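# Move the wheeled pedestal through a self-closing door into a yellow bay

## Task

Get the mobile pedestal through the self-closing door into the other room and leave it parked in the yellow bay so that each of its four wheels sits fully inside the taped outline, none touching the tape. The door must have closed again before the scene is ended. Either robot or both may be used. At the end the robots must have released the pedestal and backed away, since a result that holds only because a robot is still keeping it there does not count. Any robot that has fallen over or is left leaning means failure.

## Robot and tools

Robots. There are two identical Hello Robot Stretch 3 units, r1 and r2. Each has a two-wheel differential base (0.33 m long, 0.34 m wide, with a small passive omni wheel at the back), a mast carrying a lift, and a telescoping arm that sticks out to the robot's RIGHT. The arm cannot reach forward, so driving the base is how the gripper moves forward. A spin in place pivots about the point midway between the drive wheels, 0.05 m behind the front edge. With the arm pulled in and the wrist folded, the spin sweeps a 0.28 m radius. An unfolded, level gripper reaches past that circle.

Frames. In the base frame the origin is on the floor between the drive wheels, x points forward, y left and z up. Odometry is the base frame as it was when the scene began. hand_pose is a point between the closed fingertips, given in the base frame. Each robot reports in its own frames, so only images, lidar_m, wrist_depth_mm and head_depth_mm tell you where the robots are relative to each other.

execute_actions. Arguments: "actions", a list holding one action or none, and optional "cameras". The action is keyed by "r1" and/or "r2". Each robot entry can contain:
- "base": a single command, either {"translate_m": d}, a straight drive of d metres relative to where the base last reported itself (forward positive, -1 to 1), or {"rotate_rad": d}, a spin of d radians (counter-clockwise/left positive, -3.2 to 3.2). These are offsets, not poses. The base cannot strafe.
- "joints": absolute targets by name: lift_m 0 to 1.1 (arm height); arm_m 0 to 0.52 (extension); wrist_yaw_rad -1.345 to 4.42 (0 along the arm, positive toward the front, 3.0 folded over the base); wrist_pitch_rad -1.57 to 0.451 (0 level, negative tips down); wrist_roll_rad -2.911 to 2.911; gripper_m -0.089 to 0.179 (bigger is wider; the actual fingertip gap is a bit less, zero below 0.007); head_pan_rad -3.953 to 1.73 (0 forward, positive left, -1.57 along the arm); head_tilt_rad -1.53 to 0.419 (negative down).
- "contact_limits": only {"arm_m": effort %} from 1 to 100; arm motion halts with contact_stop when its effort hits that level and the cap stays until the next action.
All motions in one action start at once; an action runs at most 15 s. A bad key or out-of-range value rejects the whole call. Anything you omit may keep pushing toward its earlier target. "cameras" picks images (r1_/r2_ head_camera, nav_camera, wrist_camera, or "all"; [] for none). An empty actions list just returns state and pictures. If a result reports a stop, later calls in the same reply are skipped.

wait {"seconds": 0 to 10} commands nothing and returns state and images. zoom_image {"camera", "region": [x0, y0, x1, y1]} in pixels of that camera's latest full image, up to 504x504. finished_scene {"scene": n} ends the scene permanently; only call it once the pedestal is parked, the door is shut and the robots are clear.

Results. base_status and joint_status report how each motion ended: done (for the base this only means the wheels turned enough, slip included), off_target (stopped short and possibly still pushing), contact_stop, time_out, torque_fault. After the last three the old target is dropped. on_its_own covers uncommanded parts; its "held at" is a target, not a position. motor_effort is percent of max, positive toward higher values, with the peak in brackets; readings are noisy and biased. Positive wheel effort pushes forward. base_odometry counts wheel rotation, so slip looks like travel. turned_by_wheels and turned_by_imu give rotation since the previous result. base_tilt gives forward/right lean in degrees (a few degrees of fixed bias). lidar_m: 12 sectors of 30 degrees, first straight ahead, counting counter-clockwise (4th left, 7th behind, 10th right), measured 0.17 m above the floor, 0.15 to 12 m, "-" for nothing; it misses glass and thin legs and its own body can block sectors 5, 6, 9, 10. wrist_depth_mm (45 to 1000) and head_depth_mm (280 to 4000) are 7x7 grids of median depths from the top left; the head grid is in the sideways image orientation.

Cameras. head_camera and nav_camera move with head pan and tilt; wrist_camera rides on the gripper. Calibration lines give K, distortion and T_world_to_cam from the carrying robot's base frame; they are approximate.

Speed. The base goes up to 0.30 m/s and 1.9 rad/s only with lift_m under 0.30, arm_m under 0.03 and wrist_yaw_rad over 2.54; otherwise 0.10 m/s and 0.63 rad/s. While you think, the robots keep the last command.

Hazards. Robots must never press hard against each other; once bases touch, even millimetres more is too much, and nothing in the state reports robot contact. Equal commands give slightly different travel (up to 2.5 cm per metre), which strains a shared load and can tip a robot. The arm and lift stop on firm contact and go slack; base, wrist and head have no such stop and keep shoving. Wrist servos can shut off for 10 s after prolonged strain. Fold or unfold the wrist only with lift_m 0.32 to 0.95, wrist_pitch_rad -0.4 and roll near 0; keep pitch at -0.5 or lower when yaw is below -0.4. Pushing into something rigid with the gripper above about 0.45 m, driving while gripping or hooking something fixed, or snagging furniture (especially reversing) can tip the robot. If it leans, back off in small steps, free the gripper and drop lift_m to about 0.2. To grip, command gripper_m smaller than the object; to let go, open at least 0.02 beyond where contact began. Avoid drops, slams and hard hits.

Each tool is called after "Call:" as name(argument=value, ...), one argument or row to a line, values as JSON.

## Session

Call:
execute_actions(
  actions=[
    {"r1":{"joints":{"lift_m":0.27,"head_tilt_rad":-0.5}},"r2":{"joints":{"lift_m":0.27,"head_tilt_rad":-0.5}}},
  ],
  cameras=["r1_nav_camera","r2_nav_camera"],
)

Scene clock: 2.60 s.
r1.base_odometry: x=+0.000 y=+0.000 heading=+0.000 (m, m, rad; r1's odometry frame)
r1.turned_by_wheels: +0.000 (rad since the last result)
r1.turned_by_imu: +0.000 (rad since the last result)
r1.base_tilt: forward=-2.6 right=+1.0 (deg)
r1.lidar_m: 0.88 0.66 0.65 0.68 0.96 1.59 1.67 2.36 4.15 1.69 1.28 1.24
r1.head_depth_mm: 1042 1099 1173 1252 1348 1445 1413 / 1101 1169 1245 1336 1436 1556 1397 / 1134 1226 1324 1433 1558 1642 1394 / 1000 1092 1204 1338 1525 1630 1382 / 867 937 1020 1115 1229 1376 1374 / 769 818 882 949 1041 1135 1252 / 687 728 777 833 895 970 1062
r1.base_status: not commanded
r1.joint_positions: lift_m=+0.271 arm_m=-0.002 wrist_yaw_rad=+2.853 wrist_pitch_rad=-0.521 wrist_roll_rad=-0.007 gripper_m=+0.037 head_pan_rad=-0.006 head_tilt_rad=-0.494
r1.joint_status: all done
r1.motor_effort: left_wheel=+0(0) right_wheel=+1(1) lift_m=+23(42) arm_m=-1(0) wrist_yaw_rad=+0(1) wrist_pitch_rad=+5(5) wrist_roll_rad=+0(1) gripper_m=+1(1) head_pan_rad=+0(0) head_tilt_rad=-3(23) (%)
r1.hand_pose: x=+0.0386 y=+0.0588 z=+0.2610 quat_wxyz=(+0.278, +0.700, +0.083, +0.653) (m; r1's base frame)
r1.wrist_depth_mm: - 751 690 650 596 558 525 / - 838 770 709 659 607 576 / 846 822 801 752 693 652 619 / 666 - 624 623 601 595 575 / 547 515 531 510 509 493 485 / 471 - - 441 - 426 416 / - - - - 381 372 368
r2.base_odometry: x=+0.000 y=+0.000 heading=+0.000 (m, m, rad; r2's odometry frame)
r2.turned_by_wheels: +0.000 (rad since the last result)
r2.turned_by_imu: +0.000 (rad since the last result)
r2.base_tilt: forward=+1.6 right=+1.2 (deg)
r2.lidar_m: 1.98 2.83 3.16 2.59 4.52 2.35 1.95 1.94 1.36 1.13 1.12 1.25
r2.head_depth_mm: 1586 1667 1766 1847 1884 1585 1288 / 1899 2015 2146 2256 2065 1591 1278 / 2363 2542 2712 2772 2071 1582 1293 / 2499 2761 3010 2943 2070 1592 1288 / 2455 2650 2892 2932 2072 1575 1285 / 2367 2556 2797 2918 2068 1588 1291 / 2298 2522 2677 2820 2068 1585 1281
r2.base_status: not commanded
r2.joint_positions: lift_m=+0.270 arm_m=+0.000 wrist_yaw_rad=+2.843 wrist_pitch_rad=-0.345 wrist_roll_rad=-0.011 gripper_m=+0.037 head_pan_rad=+0.008 head_tilt_rad=-0.494
r2.joint_status: all done
r2.motor_effort: left_wheel=+0(0) right_wheel=-1(1) lift_m=+18(24) arm_m=+0(0) wrist_yaw_rad=+0(0) wrist_pitch_rad=+7(8) wrist_roll_rad=-1(0) gripper_m=+0(0) head_pan_rad=+0(0) head_tilt_rad=-2(33) (%)
r2.hand_pose: x=+0.0473 y=+0.0782 z=+0.2998 quat_wxyz=(+0.224, +0.703, +0.018, +0.675) (m; r2's base frame)
r2.wrist_depth_mm: - - - - - - - / - - - - - - - / 949 949 991 972 977 - - / 731 - 726 723 757 747 772 / 591 - 608 591 613 606 612 / 488 491 - 510 507 520 501 / 442 - - 432 435 437 436
pictures: r1_nav_camera (sideways: a quarter turn counterclockwise sets it upright), r2_nav_camera (sideways: a quarter turn counterclockwise sets it upright)
camera_calibration (this result's frames):
r1_nav_camera: T_world_to_cam=[[0.433095, 0.0121083, 0.901267, -1.1324], [0.0167147, -0.999846, 0.00540062, 0.0400248], [0.901193, 0.0127254, -0.433231, 0.514296], [0, 0, 0, 1]] pos_world=[0.0262903, 0.0471855, 1.24319]
r2_nav_camera: T_world_to_cam=[[0.483404, 0.0284983, 0.874933, -1.10433], [0.0665097, -0.997777, -0.00424733, 0.0544908], [0.872867, 0.0602448, -0.484225, 0.574155], [0, 0, 0, 1]] pos_world=[0.0290505, 0.0512512, 1.24446]
Images, in order (width x height): r1_nav_camera 672x504, r2_nav_camera 672x504.

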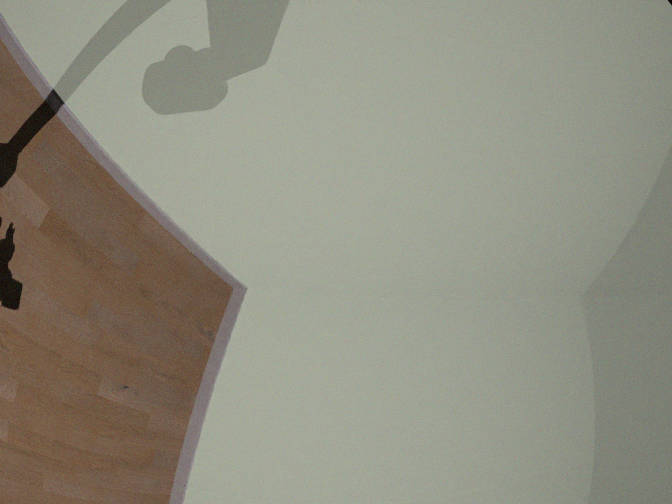

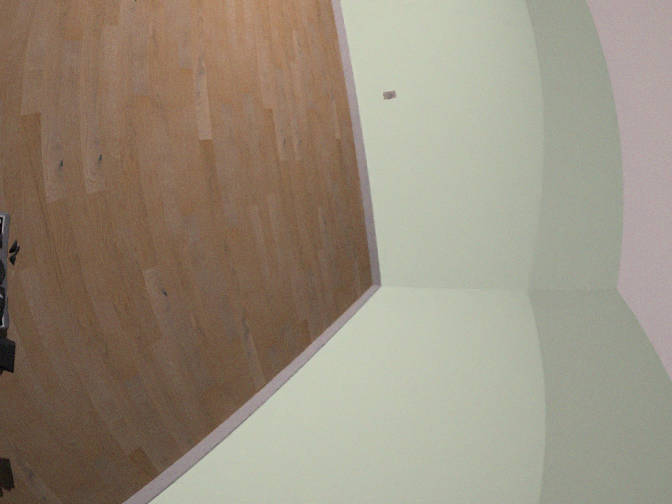

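Call:
execute_actions(
  actions=[
    {"r1":{"base":{"rotate_rad":-2.17}},"r2":{"base":{"rotate_rad":1.95}}},
  ],
  cameras=["r1_nav_camera","r2_nav_camera"],
)

Scene clock: 7.90 s.
r1.base_odometry: x=+0.000 y=+0.000 heading=-2.170 (m, m, rad; r1's odometry frame)
r1.turned_by_wheels: -2.170 (rad since the last result)
r1.turned_by_imu: -2.139 (rad since the last result)
r1.base_tilt: forward=-2.6 right=+1.0 (deg)
r1.lidar_m: 4.15 1.91 1.29 1.24 0.94 0.67 0.65 0.67 0.90 1.59 1.64 2.23
r1.head_depth_mm: 3679 3962 - 3395 2289 1749 1417 / 3675 3917 - 3306 2273 1741 1400 / 3638 3966 - 3221 2238 1717 1397 / 3605 3969 - 3189 2226 1703 1384 / 3661 3966 - 3149 2202 1687 1372 / 3647 3899 - 3106 2179 1679 1370 / 3536 3893 - 3082 2156 1664 1355
r1.base_status: done
r1.joint_positions: lift_m=+0.271 arm_m=-0.002 wrist_yaw_rad=+2.853 wrist_pitch_rad=-0.521 wrist_roll_rad=-0.007 gripper_m=+0.037 head_pan_rad=-0.006 head_tilt_rad=-0.495
r1.joint_status: not commanded
r1.motor_effort: left_wheel=+3(11) right_wheel=-2(6) lift_m=+23(23) arm_m=-1(1) wrist_yaw_rad=+0(1) wrist_pitch_rad=+5(5) wrist_roll_rad=+0(1) gripper_m=+0(1) head_pan_rad=+0(0) head_tilt_rad=-2(3) (%)
r1.hand_pose: x=+0.0386 y=+0.0588 z=+0.2610 quat_wxyz=(+0.278, +0.700, +0.083, +0.653) (m; r1's base frame)
r1.wrist_depth_mm: - - - - - - - / - - - - - 970 933 / 863 828 807 778 750 725 708 / 659 - 630 611 596 588 572 / 540 519 531 510 517 499 482 / 472 - - 437 - 428 426 / - - - - 375 370 369
r2.base_odometry: x=+0.000 y=+0.000 heading=+1.950 (m, m, rad; r2's odometry frame)
r2.turned_by_wheels: +1.950 (rad since the last result)
r2.turned_by_imu: +1.926 (rad since the last result)
r2.base_tilt: forward=+1.5 right=+1.2 (deg)
r2.lidar_m: 2.63 2.67 2.00 1.94 1.54 1.16 1.12 1.17 1.64 2.83 2.97 2.58
r2.head_depth_mm: 3976 - - 2716 2034 1572 1286 / - - - 2784 2053 1588 1298 / - - - 2935 2076 1590 1294 / - - - 2934 2066 1600 1294 / - - - 2937 2061 1584 1288 / - - - 2954 2081 1579 1293 / - - - 2893 2059 1584 1289
r2.base_status: done
r2.joint_positions: lift_m=+0.270 arm_m=+0.000 wrist_yaw_rad=+2.843 wrist_pitch_rad=-0.345 wrist_roll_rad=-0.011 gripper_m=+0.037 head_pan_rad=+0.008 head_tilt_rad=-0.494
r2.joint_status: not commanded
r2.motor_effort: left_wheel=-4(13) right_wheel=+1(8) lift_m=+18(18) arm_m=+0(1) wrist_yaw_rad=+0(0) wrist_pitch_rad=+7(8) wrist_roll_rad=+0(0) gripper_m=-1(0) head_pan_rad=+0(0) head_tilt_rad=-2(2) (%)
r2.hand_pose: x=+0.0473 y=+0.0782 z=+0.2998 quat_wxyz=(+0.224, +0.703, +0.018, +0.675) (m; r2's base frame)
r2.wrist_depth_mm: - - - - - - - / - - - - - - - / 961 987 963 956 - - - / 733 - 747 745 753 751 750 / 592 - 583 594 612 607 593 / 494 484 - 510 499 499 511 / 448 - - 429 432 431 434
pictures: r1_nav_camera (sideways: a quarter turn counterclockwise sets it upright), r2_nav_camera (sideways: a quarter turn counterclockwise sets it upright)
camera_calibration (this result's frames):
r1_nav_camera: T_world_to_cam=[[0.433877, 0.0121033, 0.900891, -1.13192], [0.0167192, -0.999846, 0.0053806, 0.0400508], [0.900817, 0.0127276, -0.434013, 0.515315], [0, 0, 0, 1]] pos_world=[0.0262393, 0.0471858, 1.24317]
r2_nav_camera: T_world_to_cam=[[0.484195, 0.0285047, 0.874495, -1.10376], [0.0665057, -0.997777, -0.00430012, 0.0545596], [0.872429, 0.060241, -0.485015, 0.575186], [0, 0, 0, 1]] pos_world=[0.0289985, 0.0512508, 1.24444]
Images, in order (width x height): r1_nav_camera 672x504, r2_nav_camera 672x504.

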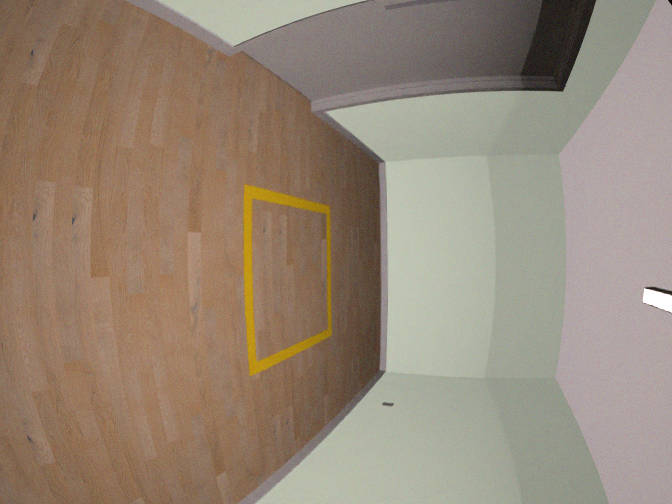

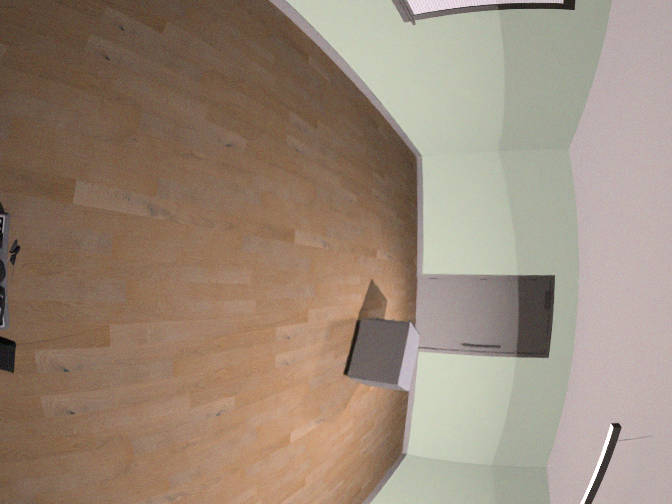

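Call:
execute_actions(
  actions=[
    {"r1":{"base":{"rotate_rad":0.62}},"r2":{"base":{"translate_m":1}}},
  ],
  cameras=[],
)

Call:
execute_actions(
  actions=[
    {"r1":{"base":{"translate_m":1}},"r2":{"base":{"translate_m":1}}},
  ],
  cameras=[],
)

Call:
execute_actions(
  actions=[
    {"r1":{"base":{"translate_m":0.9}},"r2":{"base":{"translate_m":1}}},
  ],
  cameras=[],
)

Call:
execute_actions(
  actions=[
    {"r2":{"base":{"translate_m":0.78}}},
  ],
  cameras=[],
)

Call:
execute_actions(
  actions=[
    {"r2":{"base":{"rotate_rad":1.25}}},
  ],
  cameras=[],
)

Call:
execute_actions(
  actions=[
    {"r2":{"base":{"translate_m":-0.65},"joints":{"lift_m":0.75,"head_pan_rad":-1.5,"head_tilt_rad":-0.8}}},
  ],
  cameras=[],
)

Call:
execute_actions(
  actions=[
    {"r2":{"joints":{"wrist_yaw_rad":0,"wrist_pitch_rad":0,"gripper_m":0.1}},"r1":{"joints":{"head_tilt_rad":-0.9,"lift_m":0.34,"wrist_pitch_rad":-0.4,"gripper_m":0}}},
  ],
  cameras=["r2_nav_camera","r2_wrist_camera","r1_nav_camera"],
)

Scene clock: 45.00 s.
r1.base_odometry: x=+0.000 y=+0.000 heading=-1.550 (m, m, rad; r1's odometry frame)
r1.turned_by_wheels: +0.620 (rad since the last result)
r1.turned_by_imu: +0.612 (rad since the last result)
r1.base_tilt: forward=-2.6 right=+1.0 (deg)
r1.lidar_m: 1.64 1.26 1.24 0.86 0.66 0.65 0.69 0.99 1.60 1.69 2.45 3.83
r1.head_depth_mm: 3329 3852 - 3395 2316 1752 1412 / 2644 2993 3472 3284 2277 1739 1402 / 2250 2440 2740 2929 2248 1719 1399 / 2008 2195 2423 2718 2230 1688 1376 / 1750 1892 2048 2258 2197 1696 1377 / 1549 1544 1689 1827 1950 1677 1367 / 1314 1400 1488 1604 1730 1665 1355
r1.base_status: done
r1.joint_positions: lift_m=+0.271 arm_m=-0.002 wrist_yaw_rad=+2.853 wrist_pitch_rad=-0.521 wrist_roll_rad=-0.007 gripper_m=+0.037 head_pan_rad=-0.006 head_tilt_rad=-0.495
r1.joint_status: not commanded
r1.motor_effort: left_wheel=-3(8) right_wheel=+3(7) lift_m=+23(23) arm_m=-1(1) wrist_yaw_rad=-1(1) wrist_pitch_rad=+5(5) wrist_roll_rad=-1(1) gripper_m=+1(1) head_pan_rad=-1(0) head_tilt_rad=-3(2) (%)
r1.hand_pose: x=+0.0386 y=+0.0588 z=+0.2610 quat_wxyz=(+0.278, +0.700, +0.083, +0.653) (m; r1's base frame)
r1.wrist_depth_mm: - 783 - - - - 941 / - 820 - - - - 934 / 578 809 797 783 747 729 714 / 602 - 631 603 598 588 577 / 544 519 540 516 516 499 486 / 476 - - 433 - 421 416 / - - - - 376 370 364
r2.base_odometry: x=-0.370 y=+0.929 heading=+1.950 (m, m, rad; r2's odometry frame)
r2.turned_by_wheels: +0.000 (rad since the last result)
r2.turned_by_imu: +0.000 (rad since the last result)
r2.base_tilt: forward=+1.6 right=+1.2 (deg)
r2.lidar_m: 1.72 2.63 1.97 1.91 2.00 2.18 2.11 2.22 2.94 2.86 3.00 1.68
r2.head_depth_mm: 3085 3351 3790 1830 1857 1578 1292 / 3125 3467 3738 2780 1969 1588 1284 / 3196 3441 3723 2907 2071 1576 1290 / 3175 3425 3814 2918 2076 1589 1296 / 3221 3483 3774 2932 2060 1589 1285 / 3237 3496 3768 2933 2063 1595 1287 / 3209 3526 3907 2982 2084 1595 1295
r2.base_status: done
r2.joint_positions: lift_m=+0.270 arm_m=+0.000 wrist_yaw_rad=+2.843 wrist_pitch_rad=-0.345 wrist_roll_rad=-0.011 gripper_m=+0.037 head_pan_rad=+0.008 head_tilt_rad=-0.495
r2.joint_status: not commanded
r2.motor_effort: left_wheel=-4(11) right_wheel=+1(6) lift_m=+18(18) arm_m=+0(0) wrist_yaw_rad=+0(1) wrist_pitch_rad=+8(8) wrist_roll_rad=-1(0) gripper_m=-1(0) head_pan_rad=+0(0) head_tilt_rad=-3(1) (%)
r2.hand_pose: x=+0.0473 y=+0.0782 z=+0.2998 quat_wxyz=(+0.224, +0.703, +0.018, +0.675) (m; r2's base frame)
r2.wrist_depth_mm: - - - - - - - / - - - - - - - / 953 964 990 969 - - - / 719 - 737 729 763 739 765 / 597 - 597 597 634 601 605 / 497 487 - 511 509 512 503 / 446 - - 426 439 435 437
pictures: none
No camera images: the call's "cameras" was empty. Leave "cameras" out to get every camera's image.

Scene clock: 50.10 s.
r1.base_odometry: x=+0.021 y=-1.000 heading=-1.550 (m, m, rad; r1's odometry frame)
r1.turned_by_wheels: +0.000 (rad since the last result)
r1.turned_by_imu: +0.007 (rad since the last result)
r1.base_tilt: forward=-2.6 right=+1.1 (deg)
r1.lidar_m: 1.00 0.69 0.68 0.72 1.05 1.47 1.56 2.20 2.15 2.30 3.36 2.04
r1.head_depth_mm: 1691 1975 2390 2879 2308 1760 1416 / 1351 1556 1792 2108 2213 1745 1405 / 1288 1416 1542 1709 1915 1717 1393 / 1110 1211 1335 1487 1681 1700 1386 / 976 1052 1144 1253 1390 1544 1379 / 868 927 998 1084 1183 1303 1325 / 782 832 886 952 1027 1108 1218
r1.base_status: done
r1.joint_positions: lift_m=+0.271 arm_m=-0.002 wrist_yaw_rad=+2.853 wrist_pitch_rad=-0.521 wrist_roll_rad=-0.007 gripper_m=+0.037 head_pan_rad=-0.006 head_tilt_rad=-0.495
r1.joint_status: not commanded
r1.motor_effort: left_wheel=-3(7) right_wheel=+3(8) lift_m=+23(23) arm_m=-1(1) wrist_yaw_rad=-1(0) wrist_pitch_rad=+5(5) wrist_roll_rad=-1(1) gripper_m=+1(0) head_pan_rad=+1(0) head_tilt_rad=-2(3) (%)
r1.hand_pose: x=+0.0386 y=+0.0588 z=+0.2610 quat_wxyz=(+0.278, +0.700, +0.083, +0.653) (m; r1's base frame)
r1.wrist_depth_mm: - 806 754 667 620 577 530 / - 900 828 751 686 630 580 / 857 830 781 773 694 670 628 / 663 - 628 611 612 594 578 / 546 520 537 514 518 493 484 / 466 - - 441 - 422 420 / - - - - 375 374 367
r2.base_odometry: x=-0.740 y=+1.858 heading=+1.950 (m, m, rad; r2's odometry frame)
r2.turned_by_wheels: +0.000 (rad since the last result)
r2.turned_by_imu: +0.000 (rad since the last result)
r2.base_tilt: forward=+1.5 right=+1.2 (deg)
r2.lidar_m: 2.71 2.58 1.93 1.88 1.96 2.76 3.11 3.25 2.97 2.88 0.83 0.80
r2.head_depth_mm: 2251 2484 2695 2843 2064 1572 1255 / 2247 2450 2669 2871 2047 1580 1297 / 2294 2465 2735 2877 2044 1583 1291 / 2299 2467 2745 2895 2054 1592 1289 / 2293 2529 2751 2941 2057 1593 1295 / 2321 2514 2788 2962 2061 1597 1297 / 2340 2570 2790 2958 2050 1597 1296
r2.base_status: done
r2.joint_positions: lift_m=+0.270 arm_m=+0.000 wrist_yaw_rad=+2.843 wrist_pitch_rad=-0.345 wrist_roll_rad=-0.011 gripper_m=+0.037 head_pan_rad=+0.008 head_tilt_rad=-0.495
r2.joint_status: not commanded
r2.motor_effort: left_wheel=-4(10) right_wheel=+1(6) lift_m=+18(18) arm_m=+0(0) wrist_yaw_rad=+1(1) wrist_pitch_rad=+7(8) wrist_roll_rad=+0(0) gripper_m=+0(0) head_pan_rad=+0(0) head_tilt_rad=-2(2) (%)
r2.hand_pose: x=+0.0473 y=+0.0782 z=+0.2998 quat_wxyz=(+0.224, +0.703, +0.018, +0.675) (m; r2's base frame)
r2.wrist_depth_mm: - - - - - - - / - - - - - - - / 957 932 969 960 961 - - / 726 - 725 745 759 766 760 / 588 - 586 607 626 605 612 / 491 483 - 506 505 502 505 / 452 - - 427 432 431 425
pictures: none
No camera images: the call's "cameras" was empty. Leave "cameras" out to get every camera's image.

Scene clock: 55.13 s.
r1.base_odometry: x=+0.039 y=-1.900 heading=-1.550 (m, m, rad; r1's odometry frame)
r1.turned_by_wheels: +0.000 (rad since the last result)
r1.turned_by_imu: +0.006 (rad since the last result)
r1.base_tilt: forward=-2.7 right=+1.0 (deg)
r1.lidar_m: 0.32 0.25 0.25 0.26 0.39 0.97 2.35 2.72 2.67 2.84 2.63 0.72
r1.head_depth_mm: 547 596 644 689 767 1189 1377 / 445 504 581 685 773 856 956 / 375 416 466 531 616 732 900 / 324 353 389 433 488 559 653 / 291 307 334 365 404 451 512 / - - 296 317 345 379 421 / - - - 288 302 327 357
r1.base_status: done
r1.joint_positions: lift_m=+0.271 arm_m=-0.002 wrist_yaw_rad=+2.853 wrist_pitch_rad=-0.521 wrist_roll_rad=-0.007 gripper_m=+0.037 head_pan_rad=-0.006 head_tilt_rad=-0.495
r1.joint_status: not commanded
r1.motor_effort: left_wheel=-3(6) right_wheel=+2(8) lift_m=+23(23) arm_m=-1(1) wrist_yaw_rad=+0(1) wrist_pitch_rad=+5(5) wrist_roll_rad=-1(0) gripper_m=+1(1) head_pan_rad=+0(0) head_tilt_rad=-2(4) (%)
r1.hand_pose: x=+0.0386 y=+0.0588 z=+0.2610 quat_wxyz=(+0.278, +0.700, +0.083, +0.653) (m; r1's base frame)
r1.wrist_depth_mm: - 327 299 271 248 228 213 / - 363 334 300 272 248 230 / 367 409 379 333 302 274 249 / 445 - 440 383 335 303 275 / 494 469 503 428 371 341 307 / 468 - - 434 - 389 344 / - - - - 379 371 363
r2.base_odometry: x=-1.109 y=+2.787 heading=+1.949 (m, m, rad; r2's odometry frame)
r2.turned_by_wheels: +0.000 (rad since the last result)
r2.turned_by_imu: +0.000 (rad since the last result)
r2.base_tilt: forward=+1.6 right=+1.3 (deg)
r2.lidar_m: 1.71 1.80 1.90 1.85 1.94 2.72 4.12 4.03 0.48 0.50 2.37 1.77
r2.head_depth_mm: 1405 1526 1675 1846 1972 1577 1281 / 1410 1531 1681 1856 1994 1585 1292 / 1415 1540 1693 1871 2007 1590 1289 / 1436 1560 1701 1888 2002 1580 1293 / 1433 1569 1713 1926 2039 1589 1288 / 1450 1577 1735 1918 2056 1584 1291 / 1463 1585 1738 1936 2049 1586 1294
r2.base_status: done
r2.joint_positions: lift_m=+0.270 arm_m=+0.000 wrist_yaw_rad=+2.843 wrist_pitch_rad=-0.345 wrist_roll_rad=-0.011 gripper_m=+0.037 head_pan_rad=+0.008 head_tilt_rad=-0.495
r2.joint_status: not commanded
r2.motor_effort: left_wheel=-4(10) right_wheel=+1(6) lift_m=+18(19) arm_m=+0(0) wrist_yaw_rad=+0(0) wrist_pitch_rad=+7(7) wrist_roll_rad=+0(0) gripper_m=+0(0) head_pan_rad=+0(1) head_tilt_rad=-2(3) (%)
r2.hand_pose: x=+0.0473 y=+0.0782 z=+0.2998 quat_wxyz=(+0.224, +0.703, +0.018, +0.675) (m; r2's base frame)
r2.wrist_depth_mm: - - - - - - - / - - - - - - - / 954 974 954 - 983 - - / 731 - 723 760 758 772 758 / 585 - 597 601 624 616 601 / 494 489 - 504 499 498 512 / 449 - - 431 434 433 440
pictures: none
No camera images: the call's "cameras" was empty. Leave "cameras" out to get every camera's image.

Scene clock: 59.50 s.
r1.base_odometry: x=+0.039 y=-1.900 heading=-1.550 (m, m, rad; r1's odometry frame)
r1.turned_by_wheels: +0.000 (rad since the last result)
r1.turned_by_imu: +0.000 (rad since the last result)
r1.base_tilt: forward=-2.6 right=+1.1 (deg)
r1.lidar_m: 0.32 0.25 0.25 0.26 0.39 0.97 2.35 2.71 2.67 2.85 2.64 0.72
r1.head_depth_mm: 546 595 644 692 771 1191 1384 / 446 505 579 684 768 858 956 / 375 416 466 531 615 731 901 / 324 354 389 433 488 559 654 / 291 307 334 365 405 452 512 / - - 296 316 345 379 420 / - - - 289 302 327 357
r1.base_status: not commanded
r1.joint_positions: lift_m=+0.271 arm_m=-0.002 wrist_yaw_rad=+2.853 wrist_pitch_rad=-0.521 wrist_roll_rad=-0.007 gripper_m=+0.037 head_pan_rad=-0.006 head_tilt_rad=-0.495
r1.joint_status: not commanded
r1.motor_effort: left_wheel=-3(3) right_wheel=+3(2) lift_m=+23(23) arm_m=-2(1) wrist_yaw_rad=-1(1) wrist_pitch_rad=+5(5) wrist_roll_rad=-1(1) gripper_m=+0(1) head_pan_rad=+0(1) head_tilt_rad=-3(2) (%)
r1.hand_pose: x=+0.0386 y=+0.0588 z=+0.2610 quat_wxyz=(+0.278, +0.700, +0.083, +0.653) (m; r1's base frame)
r1.wrist_depth_mm: - 329 300 271 247 228 213 / - 366 333 299 273 251 231 / 368 414 380 337 301 276 250 / 443 - 435 383 338 305 276 / 506 469 514 427 375 339 307 / 465 - - 434 - 386 343 / - - - - 376 369 364
r2.base_odometry: x=-1.397 y=+3.512 heading=+1.949 (m, m, rad; r2's odometry frame)
r2.turned_by_wheels: +0.000 (rad since the last result)
r2.turned_by_imu: +0.000 (rad since the last result)
r2.base_tilt: forward=+1.6 right=+1.3 (deg)
r2.lidar_m: 0.93 0.98 1.38 1.82 1.91 2.68 4.89 0.92 1.20 2.94 1.30 0.97
r2.head_depth_mm: 748 813 894 977 1100 1247 1289 / 752 821 894 992 1108 1259 1282 / 746 814 901 996 1113 1261 1289 / 762 831 908 1007 1124 1276 1285 / 767 835 913 1019 1139 1295 1286 / 774 839 923 1019 1142 1307 1287 / 776 843 930 1035 1159 1323 1289
r2.base_status: done
r2.joint_positions: lift_m=+0.270 arm_m=+0.000 wrist_yaw_rad=+2.843 wrist_pitch_rad=-0.345 wrist_roll_rad=-0.011 gripper_m=+0.037 head_pan_rad=+0.008 head_tilt_rad=-0.495
r2.joint_status: not commanded
r2.motor_effort: left_wheel=-4(8) right_wheel=+1(6) lift_m=+19(19) arm_m=+0(0) wrist_yaw_rad=+1(1) wrist_pitch_rad=+7(7) wrist_roll_rad=+0(0) gripper_m=+0(1) head_pan_rad=-1(0) head_tilt_rad=-1(2) (%)
r2.hand_pose: x=+0.0473 y=+0.0782 z=+0.2998 quat_wxyz=(+0.224, +0.703, +0.018, +0.675) (m; r2's base frame)
r2.wrist_depth_mm: - - - - - - 894 / - - - - - - 893 / 953 979 962 994 942 - 856 / 730 - 725 724 766 753 758 / 587 - 590 598 623 604 602 / 491 488 - 505 499 509 502 / 447 - - 431 430 436 434
pictures: none
No camera images: the call's "cameras" was empty. Leave "cameras" out to get every camera's image.

Scene clock: 61.57 s.
r1.base_odometry: x=+0.039 y=-1.900 heading=-1.550 (m, m, rad; r1's odometry frame)
r1.turned_by_wheels: +0.000 (rad since the last result)
r1.turned_by_imu: +0.000 (rad since the last result)
r1.base_tilt: forward=-2.6 right=+1.1 (deg)
r1.lidar_m: 0.33 0.25 0.25 0.26 0.39 0.97 2.35 2.73 2.67 2.85 2.63 0.72
r1.head_depth_mm: 546 595 643 689 769 1193 1379 / 446 504 579 684 770 858 957 / 376 416 466 530 617 731 899 / 323 353 389 432 487 559 654 / 291 307 334 366 404 451 511 / - - 296 317 345 379 421 / - - - 289 302 327 357
r1.base_status: not commanded
r1.joint_positions: lift_m=+0.271 arm_m=-0.002 wrist_yaw_rad=+2.853 wrist_pitch_rad=-0.521 wrist_roll_rad=-0.007 gripper_m=+0.037 head_pan_rad=-0.006 head_tilt_rad=-0.495
r1.joint_status: not commanded
r1.motor_effort: left_wheel=-3(3) right_wheel=+3(3) lift_m=+23(23) arm_m=-1(1) wrist_yaw_rad=-1(1) wrist_pitch_rad=+5(5) wrist_roll_rad=-1(0) gripper_m=+2(1) head_pan_rad=+0(0) head_tilt_rad=-3(1) (%)
r1.hand_pose: x=+0.0386 y=+0.0588 z=+0.2610 quat_wxyz=(+0.278, +0.700, +0.083, +0.653) (m; r1's base frame)
r1.wrist_depth_mm: - 327 298 270 249 228 213 / - 364 337 298 272 249 231 / 368 417 375 339 302 272 250 / 447 - 442 383 337 303 276 / 507 476 504 437 377 340 307 / 468 - - 434 - 391 341 / - - - - 378 371 367
r2.base_odometry: x=-1.397 y=+3.512 heading=-3.084 (m, m, rad; r2's odometry frame)
r2.turned_by_wheels: +1.250 (rad since the last result)
r2.turned_by_imu: +1.234 (rad since the last result)
r2.base_tilt: forward=+1.5 right=+1.2 (deg)
r2.lidar_m: 1.78 1.83 2.07 3.49 1.05 0.92 2.95 2.01 1.11 0.93 0.93 1.07
r2.head_depth_mm: 1429 1476 1564 1615 1693 1584 1287 / 1657 1763 1911 2031 1956 1591 1285 / 1620 1781 1949 2179 2039 1596 1289 / 1589 1724 1897 2064 2060 1586 1294 / 1537 1679 1818 2015 2057 1589 1299 / 1495 1625 1781 1939 2063 1590 1294 / 1444 1577 1711 1895 2006 1604 1301
r2.base_status: done
r2.joint_positions: lift_m=+0.270 arm_m=+0.000 wrist_yaw_rad=+2.843 wrist_pitch_rad=-0.345 wrist_roll_rad=-0.011 gripper_m=+0.037 head_pan_rad=+0.008 head_tilt_rad=-0.495
r2.joint_status: not commanded
r2.motor_effort: left_wheel=-4(14) right_wheel=+1(7) lift_m=+19(18) arm_m=+0(0) wrist_yaw_rad=+1(0) wrist_pitch_rad=+7(8) wrist_roll_rad=+0(1) gripper_m=+0(0) head_pan_rad=+0(0) head_tilt_rad=-2(2) (%)
r2.hand_pose: x=+0.0473 y=+0.0782 z=+0.2998 quat_wxyz=(+0.224, +0.703, +0.018, +0.675) (m; r2's base frame)
r2.wrist_depth_mm: - - - - - - - / - - - - - - - / 965 968 983 950 987 - - / 735 - 738 745 746 751 765 / 586 - 593 608 622 602 596 / 494 490 - 508 498 508 513 / 444 - - 436 434 435 433
pictures: none
No camera images: the call's "cameras" was empty. Leave "cameras" out to get every camera's image.

Scene clock: 69.30 s.
r1.base_odometry: x=+0.039 y=-1.900 heading=-1.550 (m, m, rad; r1's odometry frame)
r1.turned_by_wheels: +0.000 (rad since the last result)
r1.turned_by_imu: +0.000 (rad since the last result)
r1.base_tilt: forward=-2.6 right=+1.0 (deg)
r1.lidar_m: 0.32 0.25 0.25 0.26 0.39 0.97 2.35 2.72 2.66 2.85 2.63 0.72
r1.head_depth_mm: 546 595 643 690 769 1188 1376 / 446 504 580 687 772 857 954 / 376 416 466 530 616 731 899 / 324 354 389 434 488 559 654 / 291 307 334 366 405 451 511 / - - 296 317 345 379 421 / - - - 289 302 327 358
r1.base_status: not commanded
r1.joint_positions: lift_m=+0.271 arm_m=-0.002 wrist_yaw_rad=+2.853 wrist_pitch_rad=-0.521 wrist_roll_rad=-0.007 gripper_m=+0.037 head_pan_rad=-0.006 head_tilt_rad=-0.495
r1.joint_status: not commanded
r1.motor_effort: left_wheel=-3(3) right_wheel=+2(3) lift_m=+23(23) arm_m=-1(1) wrist_yaw_rad=-1(0) wrist_pitch_rad=+5(5) wrist_roll_rad=+0(0) gripper_m=+1(1) head_pan_rad=+0(0) head_tilt_rad=-3(2) (%)
r1.hand_pose: x=+0.0386 y=+0.0588 z=+0.2610 quat_wxyz=(+0.278, +0.700, +0.083, +0.653) (m; r1's base frame)
r1.wrist_depth_mm: - 329 299 270 250 228 213 / - 366 331 300 273 248 230 / 368 412 382 337 302 273 252 / 444 - 439 381 336 304 275 / 505 468 510 432 370 341 305 / 468 - - 437 - 387 342 / - - - - 377 371 366
r2.base_odometry: x=-0.749 y=+3.549 heading=-3.084 (m, m, rad; r2's odometry frame)
r2.turned_by_wheels: +0.000 (rad since the last result)
r2.turned_by_imu: -0.001 (rad since the last result)
r2.base_tilt: forward=+1.6 right=+1.3 (deg)
r2.lidar_m: 2.14 2.44 2.77 0.52 0.50 0.78 2.33 2.33 1.33 1.13 1.13 1.27
r2.head_depth_mm: 1030 1186 1407 1696 1533 1322 - / 995 1147 1361 1664 1532 1317 - / 974 1111 1327 1609 1534 1326 - / 965 1103 1290 1551 1538 1366 1090 / 943 1075 1258 1495 1545 1308 1132 / 926 1056 1217 1454 1530 1308 1135 / 910 1033 1192 1405 1546 1317 1130
r2.base_status: done
r2.joint_positions: lift_m=+0.750 arm_m=+0.000 wrist_yaw_rad=+2.843 wrist_pitch_rad=-0.345 wrist_roll_rad=-0.011 gripper_m=+0.037 head_pan_rad=-1.493 head_tilt_rad=-0.791
r2.joint_status: all done
r2.motor_effort: left_wheel=-4(14) right_wheel=+1(4) lift_m=+33(34) arm_m=+0(0) wrist_yaw_rad=+0(0) wrist_pitch_rad=+7(8) wrist_roll_rad=-1(0) gripper_m=+0(0) head_pan_rad=-2(30) head_tilt_rad=-3(31) (%)
r2.hand_pose: x=+0.0473 y=+0.0782 z=+0.7792 quat_wxyz=(+0.224, +0.703, +0.018, +0.675) (m; r2's base frame)
r2.wrist_depth_mm: - - - - - - - / - - - - - - - / - 897 - - - - - / 702 - 978 - - - - / 616 - 830 - - - - / 689 735 976 - - - - / 801 801 911 946 984 959 949
pictures: none
No camera images: the call's "cameras" was empty. Leave "cameras" out to get every camera's image.

Scene clock: 71.73 s.
r1.base_odometry: x=+0.039 y=-1.900 heading=-1.550 (m, m, rad; r1's odometry frame)
r1.turned_by_wheels: +0.000 (rad since the last result)
r1.turned_by_imu: +0.000 (rad since the last result)
r1.base_tilt: forward=-2.6 right=+1.0 (deg)
r1.lidar_m: 0.32 0.25 0.25 0.26 0.39 0.97 2.35 2.73 2.67 2.85 2.63 0.72
r1.head_depth_mm: 571 657 759 1418 1531 1322 1165 / 472 591 759 935 1403 1312 1159 / 395 473 591 792 1150 1303 1148 / 340 396 475 594 796 1197 1148 / 300 340 397 478 598 804 1097 / - 301 342 399 480 602 807 / - - 302 343 401 483 605
r1.base_status: not commanded
r1.joint_positions: lift_m=+0.339 arm_m=-0.002 wrist_yaw_rad=+2.853 wrist_pitch_rad=-0.423 wrist_roll_rad=-0.007 gripper_m=+0.000 head_pan_rad=-0.006 head_tilt_rad=-0.889
r1.joint_status: all done
r1.motor_effort: left_wheel=-3(3) right_wheel=+2(3) lift_m=+63(66) arm_m=-1(1) wrist_yaw_rad=+0(1) wrist_pitch_rad=+8(11) wrist_roll_rad=+0(0) gripper_m=-3(91) head_pan_rad=+0(0) head_tilt_rad=-4(22) (%)
r1.hand_pose: x=+0.0424 y=+0.0716 z=+0.3508 quat_wxyz=(+0.247, +0.703, +0.049, +0.665) (m; r1's base frame)
r1.wrist_depth_mm: - 320 292 265 242 224 209 / - 352 323 288 263 241 223 / - 389 355 317 287 263 241 / 414 - 403 358 319 284 259 / 479 - 455 390 347 311 279 / 552 490 531 - 379 347 311 / 503 494 - 479 453 390 343
r2.base_odometry: x=-0.749 y=+3.549 heading=-3.084 (m, m, rad; r2's odometry frame)
r2.turned_by_wheels: +0.000 (rad since the last result)
r2.turned_by_imu: +0.000 (rad since the last result)
r2.base_tilt: forward=+1.5 right=+1.2 (deg)
r2.lidar_m: 2.14 2.44 2.78 0.52 0.50 0.78 2.33 2.33 1.34 1.13 1.13 1.27
r2.head_depth_mm: 1024 1189 1406 1693 1532 1324 - / 1001 1147 1368 1654 1486 1330 - / 976 1111 1331 1596 1580 - - / 963 1107 1284 1546 1501 1293 1128 / 947 1087 1251 1485 1534 1303 1131 / 931 1049 1221 1450 1534 1306 1126 / 911 1028 1185 1409 1554 1313 1131
r2.base_status: not commanded
r2.joint_positions: lift_m=+0.750 arm_m=+0.000 wrist_yaw_rad=+0.003 wrist_pitch_rad=-0.023 wrist_roll_rad=-0.011 gripper_m=+0.100 head_pan_rad=-1.493 head_tilt_rad=-0.791
r2.joint_status: all done
r2.motor_effort: left_wheel=-4(3) right_wheel=+1(1) lift_m=+33(33) arm_m=+0(0) wrist_yaw_rad=-3(3) wrist_pitch_rad=+12(11) wrist_roll_rad=+0(0) gripper_m=+1(96) head_pan_rad=-2(2) head_tilt_rad=-5(4) (%)
r2.hand_pose: x=-0.0206 y=-0.4002 z=+0.8585 quat_wxyz=(+0.711, +0.009, -0.703, -0.007) (m; r2's base frame)
r2.wrist_depth_mm: 691 752 790 831 880 919 - / 731 787 826 840 944 990 - / 783 828 838 923 949 - - / 797 838 904 922 - - - / 843 864 982 - - - - / 846 895 - - - - - / 888 949 - - - - -
pictures: r1_nav_camera (sideways: a quarter turn counterclockwise sets it upright), r2_nav_camera (sideways: a quarter turn counterclockwise sets it upright), r2_wrist_camera
camera_calibration (this result's frames):
r1_nav_camera: T_world_to_cam=[[0.746552, 0.0101185, 0.66525, -0.826641], [0.0170224, -0.999848, -0.00389508, 0.0521253], [0.665109, 0.014232, -0.74661, 0.923414], [0, 0, 0, 1]] pos_world=[0.002072, 0.0473396, 1.23956]
r2_nav_camera: T_world_to_cam=[[0.0803568, -0.714479, 0.695027, -0.867344], [-0.991021, -0.132027, -0.0211431, 0.0829333], [0.106868, -0.687087, -0.718673, 0.883819], [0, 0, 0, 1]] pos_world=[0.0574332, -0.00148906, 1.23976]
r2_wrist_camera: T_world_to_cam=[[-0.998295, -0.0500252, 0.0300601, -0.0645348], [-0.0408953, 0.232134, -0.971824, 0.955727], [0.0416377, -0.971397, -0.233784, -0.0223352], [0, 0, 0, 1]] pos_world=[-0.02441, -0.246781, 0.925517]
Images, in order (width x height): r1_nav_camera 672x504, r2_nav_camera 672x504, r2_wrist_camera 644x364.

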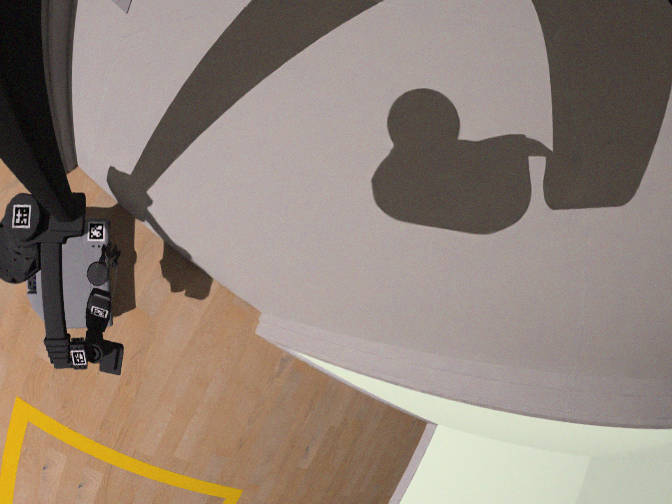

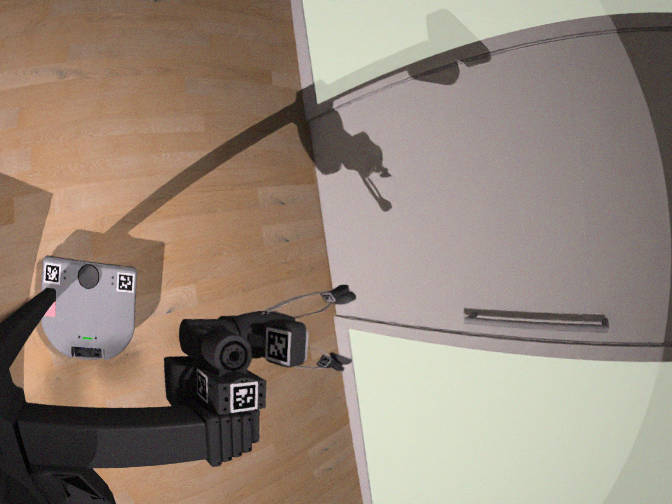

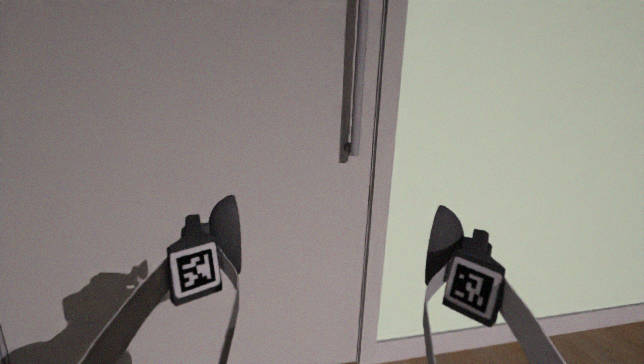

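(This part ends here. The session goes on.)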